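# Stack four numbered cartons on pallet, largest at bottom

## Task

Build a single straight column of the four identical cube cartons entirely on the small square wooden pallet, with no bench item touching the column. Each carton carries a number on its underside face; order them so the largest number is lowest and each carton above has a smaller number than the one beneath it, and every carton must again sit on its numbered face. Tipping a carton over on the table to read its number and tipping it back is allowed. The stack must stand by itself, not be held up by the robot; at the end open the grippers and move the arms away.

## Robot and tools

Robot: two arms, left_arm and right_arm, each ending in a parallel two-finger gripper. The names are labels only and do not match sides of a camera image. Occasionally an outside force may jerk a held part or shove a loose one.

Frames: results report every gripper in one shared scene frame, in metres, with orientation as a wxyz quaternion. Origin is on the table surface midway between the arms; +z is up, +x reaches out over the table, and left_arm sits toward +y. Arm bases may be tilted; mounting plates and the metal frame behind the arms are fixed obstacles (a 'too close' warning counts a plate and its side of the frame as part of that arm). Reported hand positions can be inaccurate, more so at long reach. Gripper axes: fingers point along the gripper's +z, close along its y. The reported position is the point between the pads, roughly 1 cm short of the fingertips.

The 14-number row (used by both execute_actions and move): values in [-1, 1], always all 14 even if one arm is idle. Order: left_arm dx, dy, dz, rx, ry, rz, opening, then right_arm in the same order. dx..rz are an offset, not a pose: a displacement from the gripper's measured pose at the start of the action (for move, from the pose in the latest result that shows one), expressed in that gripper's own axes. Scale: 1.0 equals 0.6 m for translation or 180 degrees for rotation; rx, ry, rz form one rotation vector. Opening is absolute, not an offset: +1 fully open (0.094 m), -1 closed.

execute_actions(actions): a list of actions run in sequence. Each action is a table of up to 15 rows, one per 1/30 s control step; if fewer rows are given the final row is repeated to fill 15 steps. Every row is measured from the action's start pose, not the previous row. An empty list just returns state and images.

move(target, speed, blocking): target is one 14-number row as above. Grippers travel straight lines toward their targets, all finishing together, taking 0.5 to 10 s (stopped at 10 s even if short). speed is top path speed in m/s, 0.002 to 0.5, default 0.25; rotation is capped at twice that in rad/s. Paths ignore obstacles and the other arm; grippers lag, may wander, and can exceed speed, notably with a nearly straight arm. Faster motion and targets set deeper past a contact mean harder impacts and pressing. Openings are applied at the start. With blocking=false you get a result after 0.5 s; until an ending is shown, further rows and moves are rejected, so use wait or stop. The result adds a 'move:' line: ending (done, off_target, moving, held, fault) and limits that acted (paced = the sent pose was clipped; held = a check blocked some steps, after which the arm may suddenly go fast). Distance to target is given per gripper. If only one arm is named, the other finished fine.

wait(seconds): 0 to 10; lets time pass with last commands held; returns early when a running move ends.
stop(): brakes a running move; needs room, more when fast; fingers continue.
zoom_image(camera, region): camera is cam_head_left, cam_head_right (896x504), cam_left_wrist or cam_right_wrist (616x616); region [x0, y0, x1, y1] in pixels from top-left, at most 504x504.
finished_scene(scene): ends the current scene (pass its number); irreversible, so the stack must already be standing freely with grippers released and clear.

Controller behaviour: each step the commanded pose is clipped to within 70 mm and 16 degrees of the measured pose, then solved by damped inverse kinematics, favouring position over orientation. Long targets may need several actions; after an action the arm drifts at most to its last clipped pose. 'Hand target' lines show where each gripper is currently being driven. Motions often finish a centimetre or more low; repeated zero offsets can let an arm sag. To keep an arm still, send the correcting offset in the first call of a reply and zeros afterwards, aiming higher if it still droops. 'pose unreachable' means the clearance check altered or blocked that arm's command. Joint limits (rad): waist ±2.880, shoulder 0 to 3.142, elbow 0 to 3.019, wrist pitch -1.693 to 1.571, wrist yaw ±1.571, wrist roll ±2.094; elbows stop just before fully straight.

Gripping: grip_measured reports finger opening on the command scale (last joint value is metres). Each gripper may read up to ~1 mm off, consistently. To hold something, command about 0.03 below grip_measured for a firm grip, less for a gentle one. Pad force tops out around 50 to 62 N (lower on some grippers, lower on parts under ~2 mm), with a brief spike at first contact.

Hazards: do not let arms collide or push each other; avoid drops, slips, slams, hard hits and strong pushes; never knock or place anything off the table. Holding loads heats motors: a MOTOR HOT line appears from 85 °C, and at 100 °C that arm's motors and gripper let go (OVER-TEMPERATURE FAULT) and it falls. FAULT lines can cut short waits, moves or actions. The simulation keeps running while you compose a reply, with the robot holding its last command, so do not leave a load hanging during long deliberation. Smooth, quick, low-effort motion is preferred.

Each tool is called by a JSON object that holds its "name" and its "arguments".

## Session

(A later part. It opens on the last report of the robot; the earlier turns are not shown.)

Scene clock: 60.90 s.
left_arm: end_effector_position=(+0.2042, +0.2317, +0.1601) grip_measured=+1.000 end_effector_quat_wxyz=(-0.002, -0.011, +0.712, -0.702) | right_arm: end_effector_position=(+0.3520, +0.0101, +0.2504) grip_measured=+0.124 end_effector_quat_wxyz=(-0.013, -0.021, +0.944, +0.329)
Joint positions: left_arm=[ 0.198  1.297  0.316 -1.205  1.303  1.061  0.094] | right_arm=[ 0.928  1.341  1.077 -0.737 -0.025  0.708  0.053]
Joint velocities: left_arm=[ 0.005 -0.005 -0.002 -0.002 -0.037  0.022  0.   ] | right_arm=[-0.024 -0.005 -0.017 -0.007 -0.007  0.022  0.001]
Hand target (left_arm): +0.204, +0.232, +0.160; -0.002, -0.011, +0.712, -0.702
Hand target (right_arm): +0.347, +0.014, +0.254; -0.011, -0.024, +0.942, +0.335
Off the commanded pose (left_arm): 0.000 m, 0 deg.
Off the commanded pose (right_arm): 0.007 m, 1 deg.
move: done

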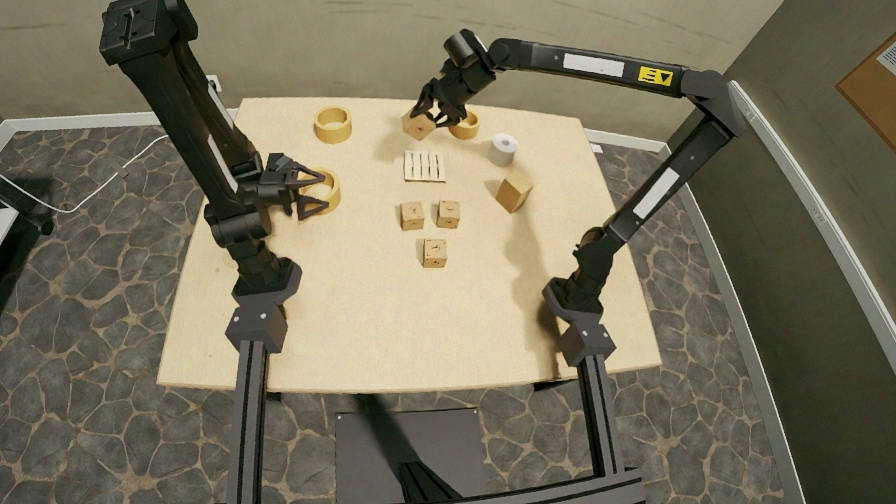

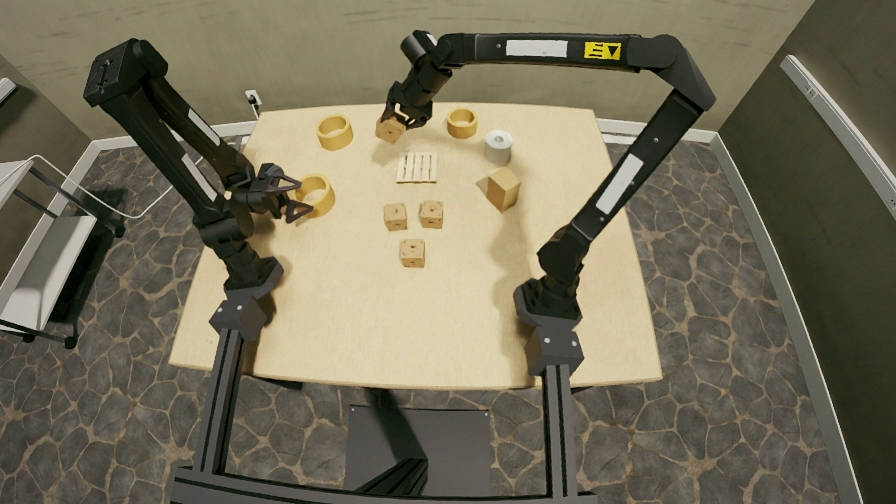

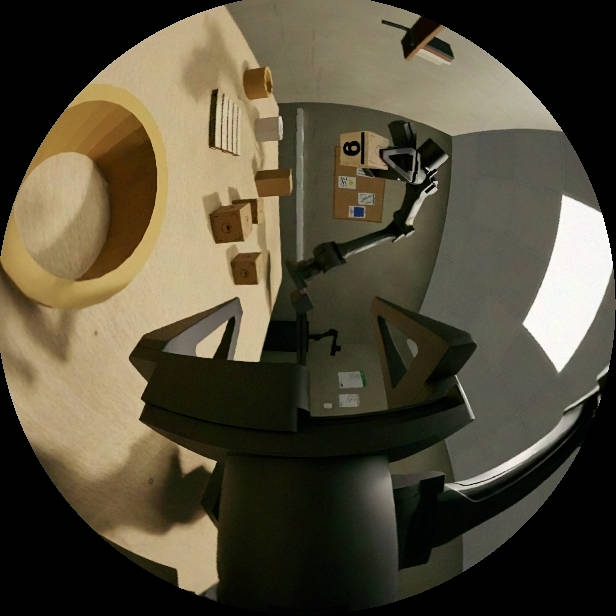

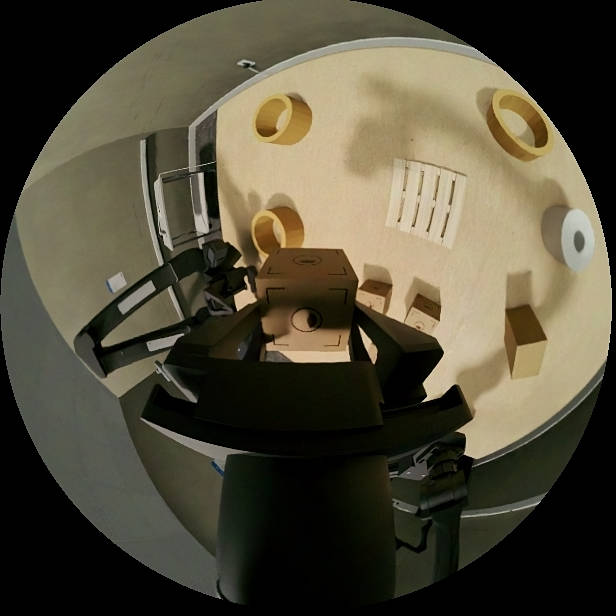

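{"name": "move", "arguments": {"target": [0,0,0,0,0,0,1,0.04,-0.05,0.28,0.213,-0.008,0.014,0.08]}}

{"name": "move", "arguments": {"target": [0,0,0,0,0,0,1,0,0,0.11,0,0,0,0.08], "speed": 0.1}}

Scene clock: 63.40 s.
left_arm: end_effector_position=(+0.2042, +0.2317, +0.1601) grip_measured=+1.000 end_effector_quat_wxyz=(-0.002, -0.011, +0.712, -0.702) | right_arm: end_effector_position=(+0.3194, +0.0705, +0.0894) grip_measured=+0.124 end_effector_quat_wxyz=(-0.012, -0.004, +1.000, -0.014)
Joint positions: left_arm=[ 0.198  1.297  0.316 -1.205  1.303  1.061  0.094] | right_arm=[ 1.05   1.914  1.368 -1.022  0.48   1.011  0.053]
Joint velocities: left_arm=[-0.024 -0.015 -0.002 -0.012 -0.007 -0.022  0.   ] | right_arm=[-0.005 -0.005 -0.007  0.022 -0.022  0.095 -0.001]
Hand target (left_arm): +0.204, +0.232, +0.160; -0.002, -0.011, +0.712, -0.702
Hand target (right_arm): +0.326, +0.087, +0.101; -0.004, +0.003, +1.000, -0.002
Off the commanded pose (left_arm): 0.000 m, 0 deg.
Off the commanded pose (right_arm): 0.022 m, 2 deg.
move: off_target (right_arm)

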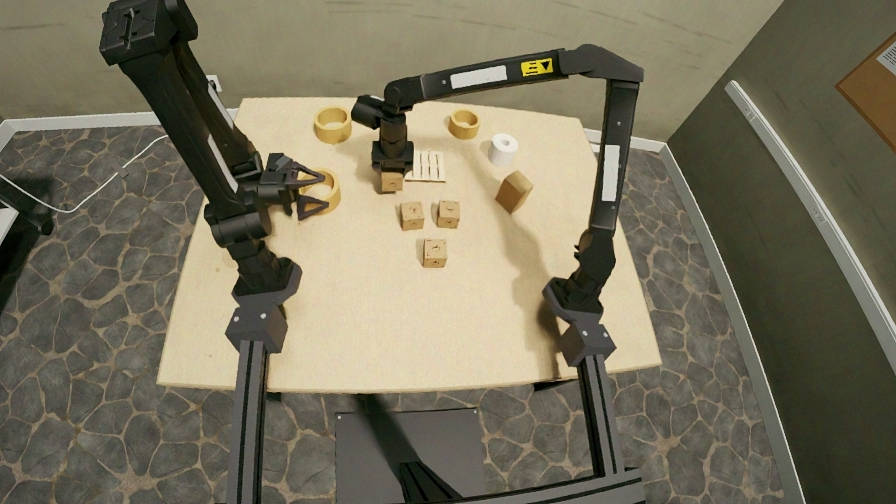

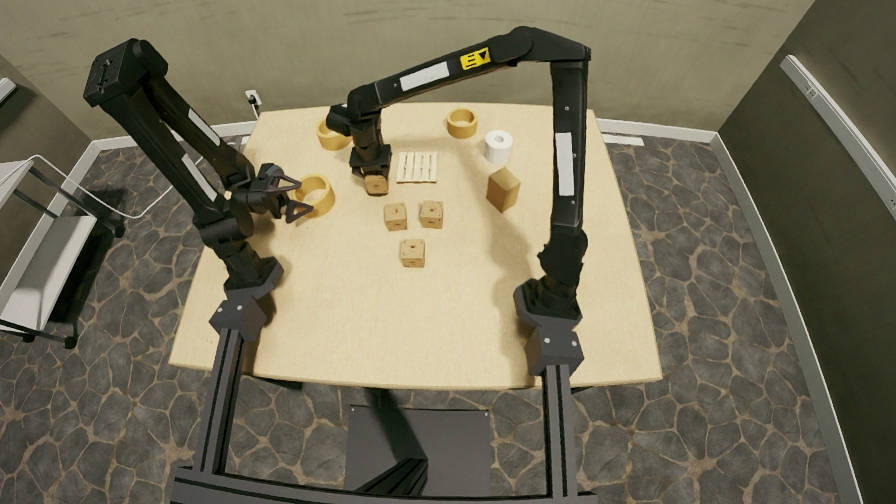

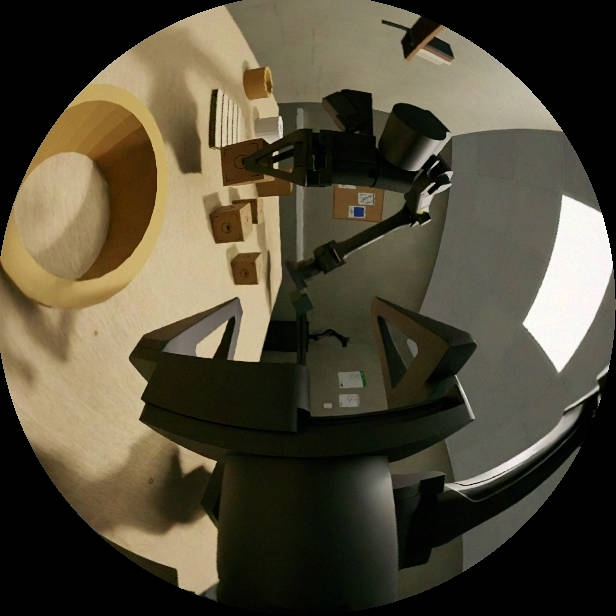

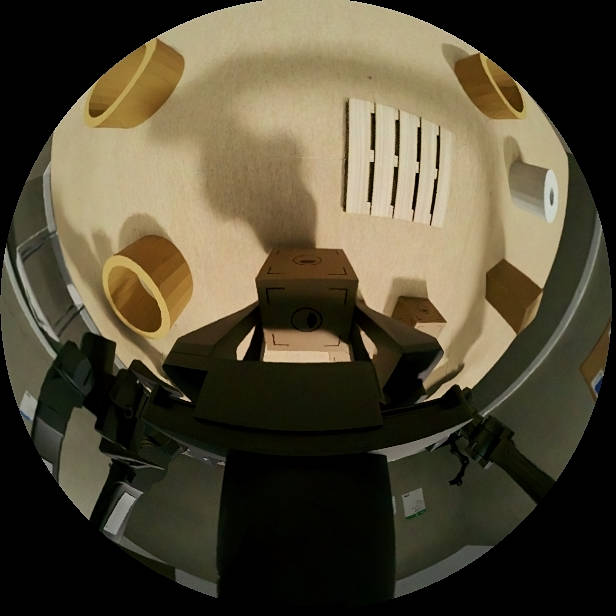

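Scene clock: 64.40 s.
left_arm: end_effector_position=(+0.2042, +0.2317, +0.1601) grip_measured=+1.000 end_effector_quat_wxyz=(-0.002, -0.011, +0.712, -0.702) | right_arm: end_effector_position=(+0.3215, +0.0733, +0.0381) grip_measured=+0.124 end_effector_quat_wxyz=(-0.006, +0.003, +1.000, -0.004)
Joint positions: left_arm=[ 0.198  1.297  0.316 -1.205  1.303  1.061  0.094] | right_arm=[ 1.006  1.977  1.327 -0.869  0.479  0.961  0.053]
Joint velocities: left_arm=[-0.005 -0.005  0.007  0.002 -0.037 -0.022  0.   ] | right_arm=[-0.015 -0.005  0.017 -0.007  0.007 -0.037  0.001]
Hand target (left_arm): +0.204, +0.232, +0.160; -0.002, -0.011, +0.712, -0.702
Hand target (right_arm): +0.319, +0.069, +0.024; -0.012, -0.004, +1.000, -0.013
Off the commanded pose (left_arm): 0.000 m, 0 deg.
Off the commanded pose (right_arm): 0.016 m, 2 deg.
move: off_target (right_arm)

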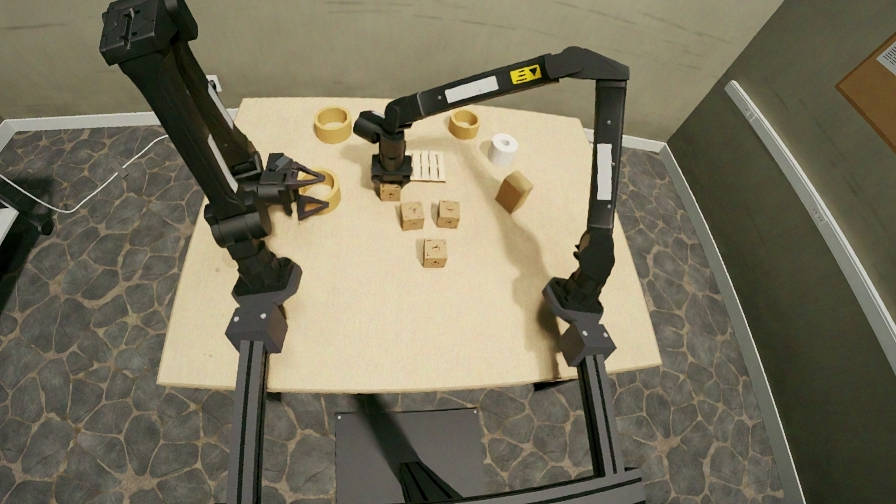

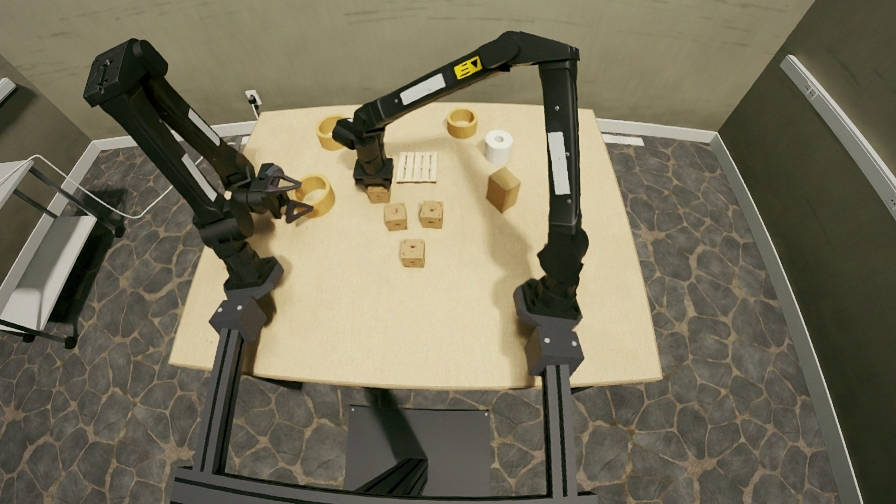

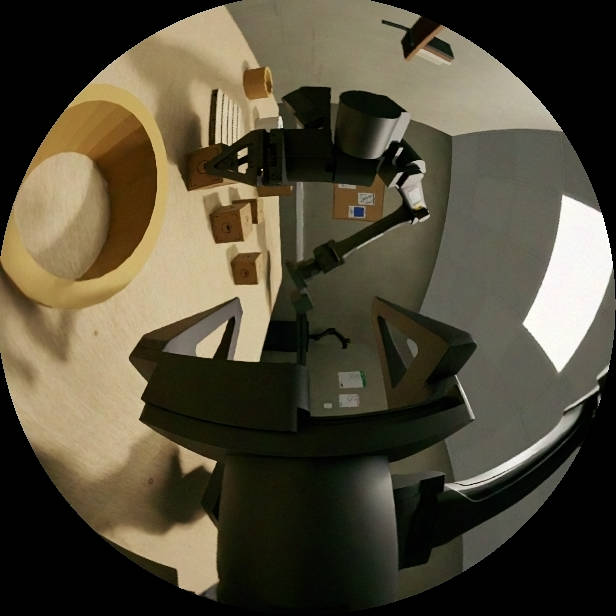

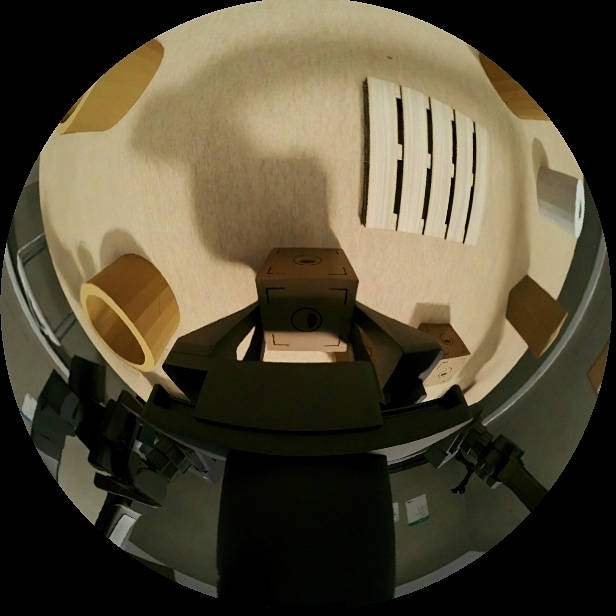

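{"name": "execute_actions", "arguments": {"actions": [[[0,0,0,0,0,0,1,0,0,0,0,0,0,1]]]}}

{"name": "move", "arguments": {"target": [0,0,0,0,0,0,1,-0.01,0.01,-0.14,0,0,0,1]}}

{"name": "move", "arguments": {"target": [0,0,0,0,0,0,1,0.15,-0.26,0,0,0,0,0.75]}}

Scene clock: 65.70 s.
left_arm: end_effector_position=(+0.2042, +0.2317, +0.1601) grip_measured=+1.000 end_effector_quat_wxyz=(-0.002, -0.011, +0.712, -0.702) | right_arm: end_effector_position=(+0.3215, +0.0734, +0.0381) grip_measured=+1.000 end_effector_quat_wxyz=(-0.005, +0.002, +1.000, -0.004)
Joint positions: left_arm=[ 0.198  1.297  0.316 -1.205  1.303  1.061  0.094] | right_arm=[ 1.006  1.977  1.327 -0.869  0.479  0.959  0.094]
Joint velocities: left_arm=[-0.015 -0.015  0.002 -0.012  0.037 -0.022  0.   ] | right_arm=[ 0.005 -0.005 -0.017 -0.002  0.007  0.007  0.   ]
Hand target (left_arm): +0.204, +0.232, +0.160; -0.002, -0.011, +0.712, -0.702
Hand target (right_arm): +0.321, +0.073, +0.038; -0.006, +0.003, +1.000, -0.004
Off the commanded pose (left_arm): 0.000 m, 0 deg.
Off the commanded pose (right_arm): 0.000 m, 0 deg.

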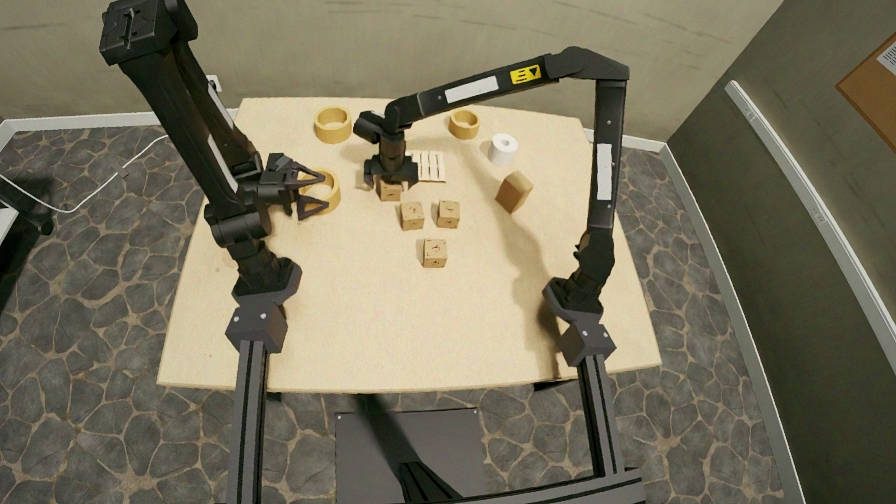

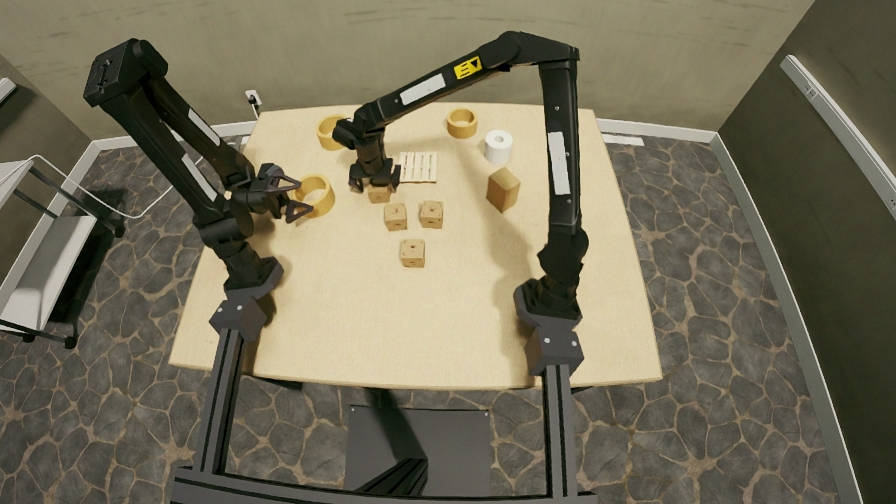

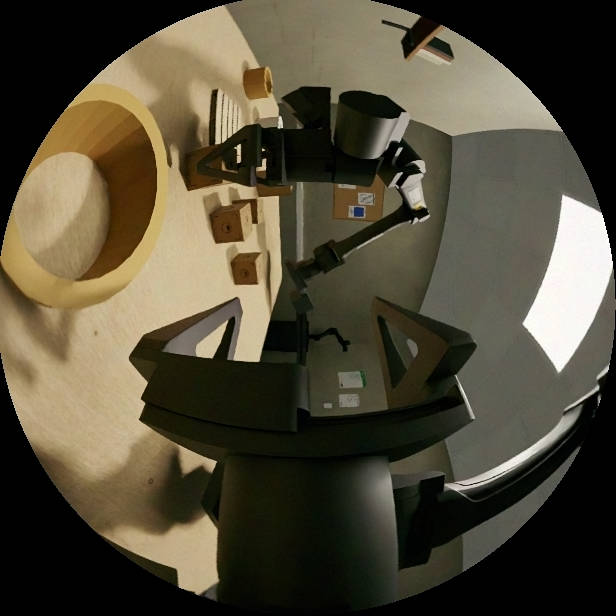

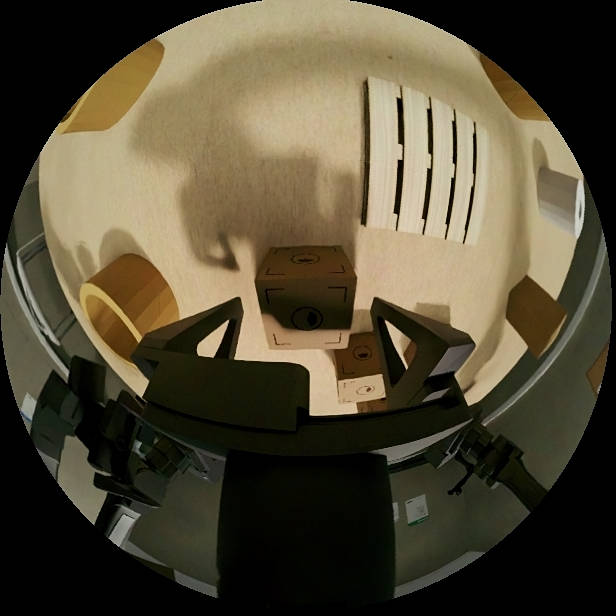

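Scene clock: 66.60 s.
left_arm: end_effector_position=(+0.2042, +0.2317, +0.1601) grip_measured=+1.000 end_effector_quat_wxyz=(-0.002, -0.011, +0.712, -0.702) | right_arm: end_effector_position=(+0.3177, +0.0718, +0.1109) grip_measured=+1.000 end_effector_quat_wxyz=(-0.012, -0.010, +1.000, -0.015)
Joint positions: left_arm=[ 0.198  1.297  0.316 -1.205  1.303  1.061  0.094] | right_arm=[ 1.073  1.893  1.388 -1.077  0.481  1.024  0.094]
Joint velocities: left_arm=[-0.005  0.005 -0.007 -0.002 -0.007  0.11   0.   ] | right_arm=[-0.015 -0.015 -0.017 -0.012 -0.007  0.037  0.   ]
Hand target (left_arm): +0.204, +0.232, +0.160; -0.002, -0.011, +0.712, -0.702
Hand target (right_arm): +0.327, +0.080, +0.122; -0.005, +0.002, +1.000, -0.005
Off the commanded pose (left_arm): 0.000 m, 0 deg.
Off the commanded pose (right_arm): 0.017 m, 2 deg.
move: off_target (right_arm)

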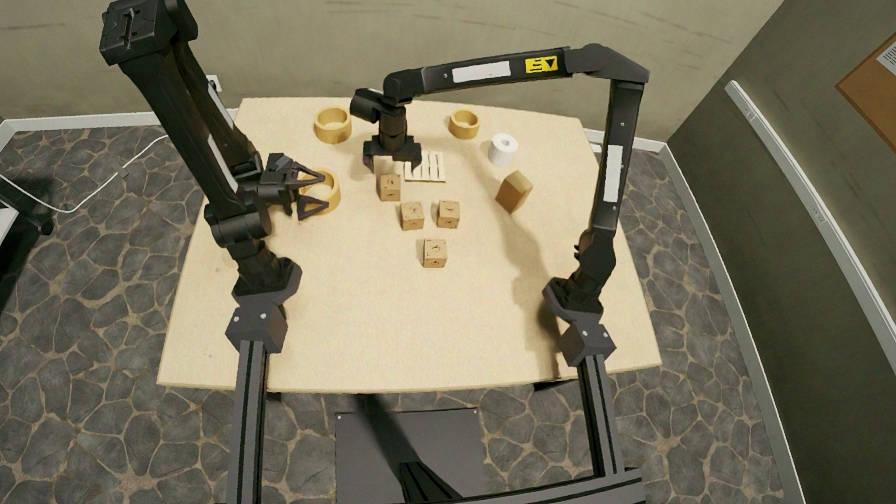

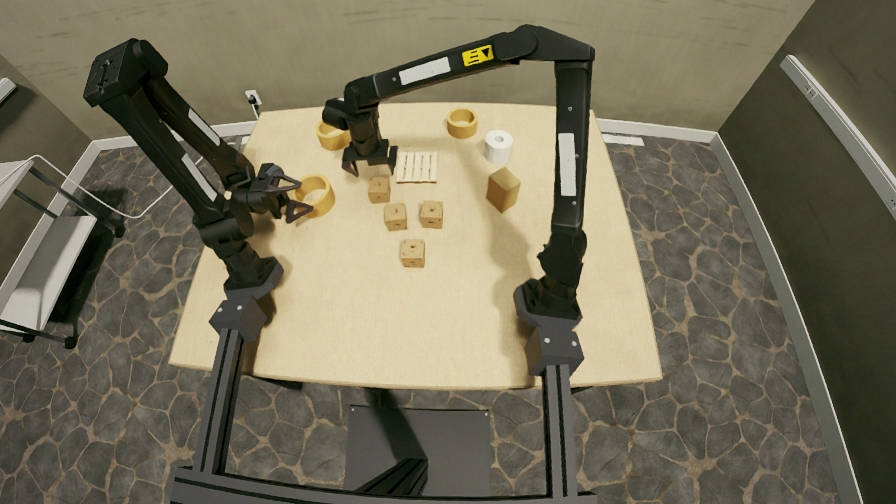

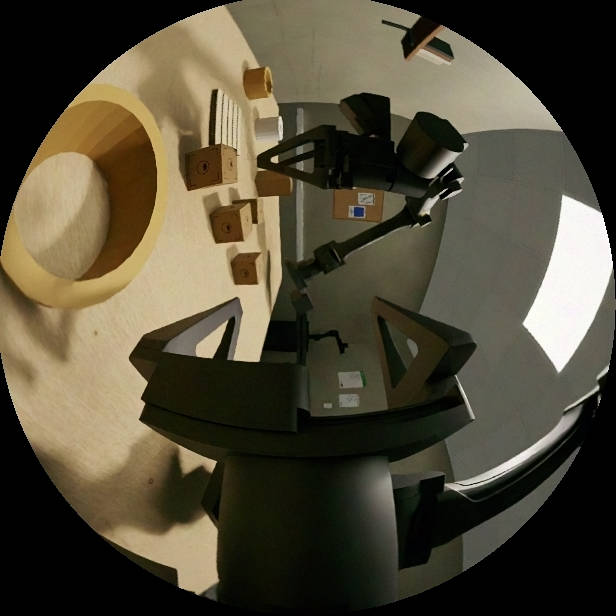

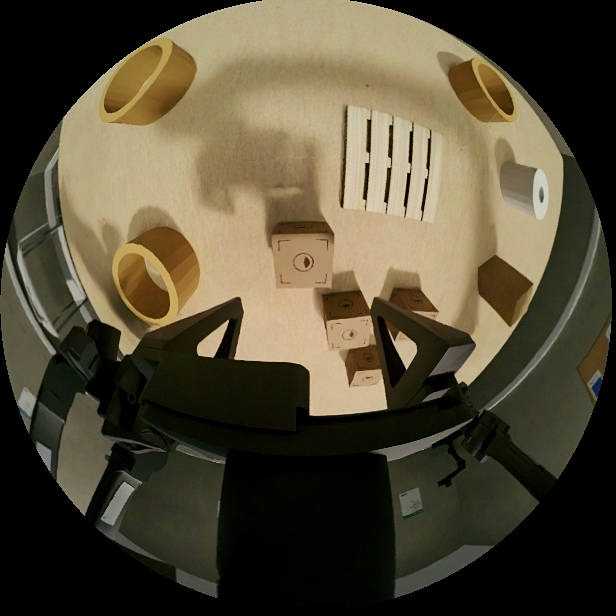

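Scene clock: 67.70 s.
left_arm: end_effector_position=(+0.2042, +0.2317, +0.1601) grip_measured=+1.000 end_effector_quat_wxyz=(-0.002, -0.011, +0.712, -0.702) | right_arm: end_effector_position=(+0.2256, -0.0839, +0.1153) grip_measured=+0.752 end_effector_quat_wxyz=(-0.014, -0.012, +1.000, -0.018)
Joint positions: left_arm=[ 0.198  1.297  0.316 -1.205  1.303  1.061  0.094] | right_arm=[ 1.073  1.486  0.836 -0.942  0.481  1.024  0.082]
Joint velocities: left_arm=[ 0.005 -0.005 -0.002 -0.002 -0.081  0.007  0.   ] | right_arm=[-0.005  0.005  0.012  0.002  0.007 -0.066  0.   ]
Hand target (left_arm): +0.204, +0.232, +0.160; -0.002, -0.011, +0.712, -0.702
Hand target (right_arm): +0.229, -0.085, +0.116; -0.012, -0.010, +1.000, -0.015
Off the commanded pose (left_arm): 0.000 m, 0 deg.
Off the commanded pose (right_arm): 0.006 m, 1 deg.
move: done

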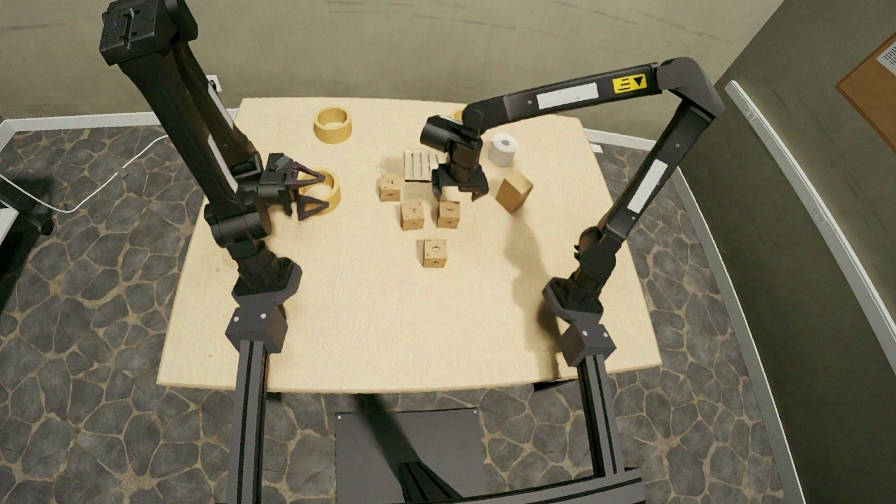

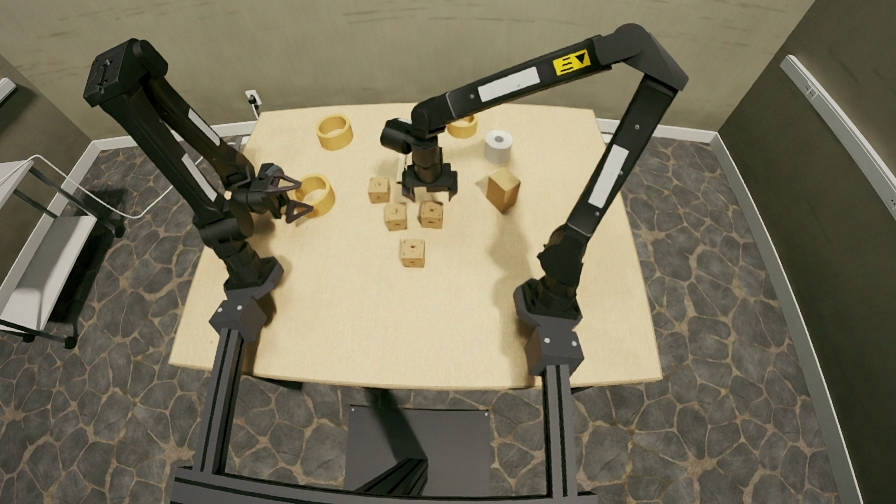

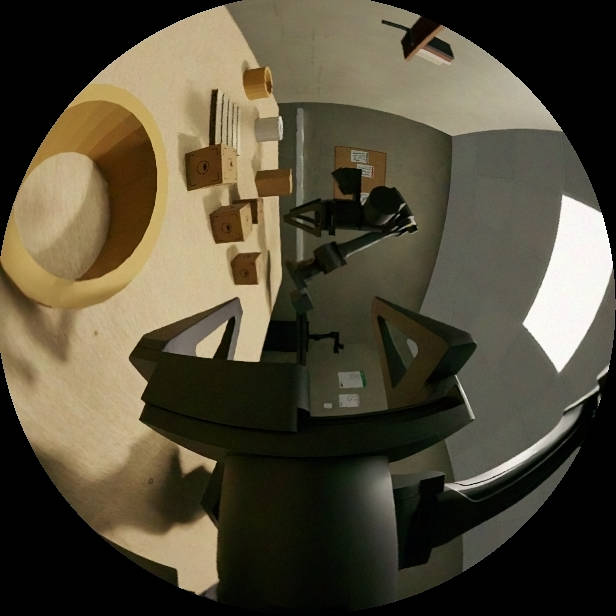

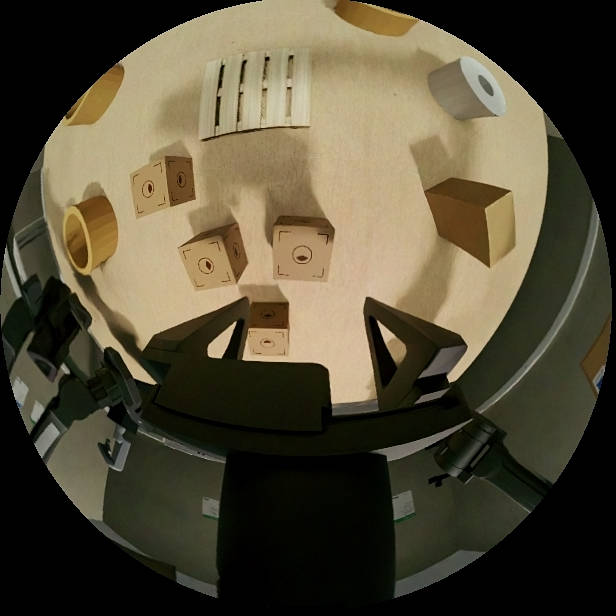

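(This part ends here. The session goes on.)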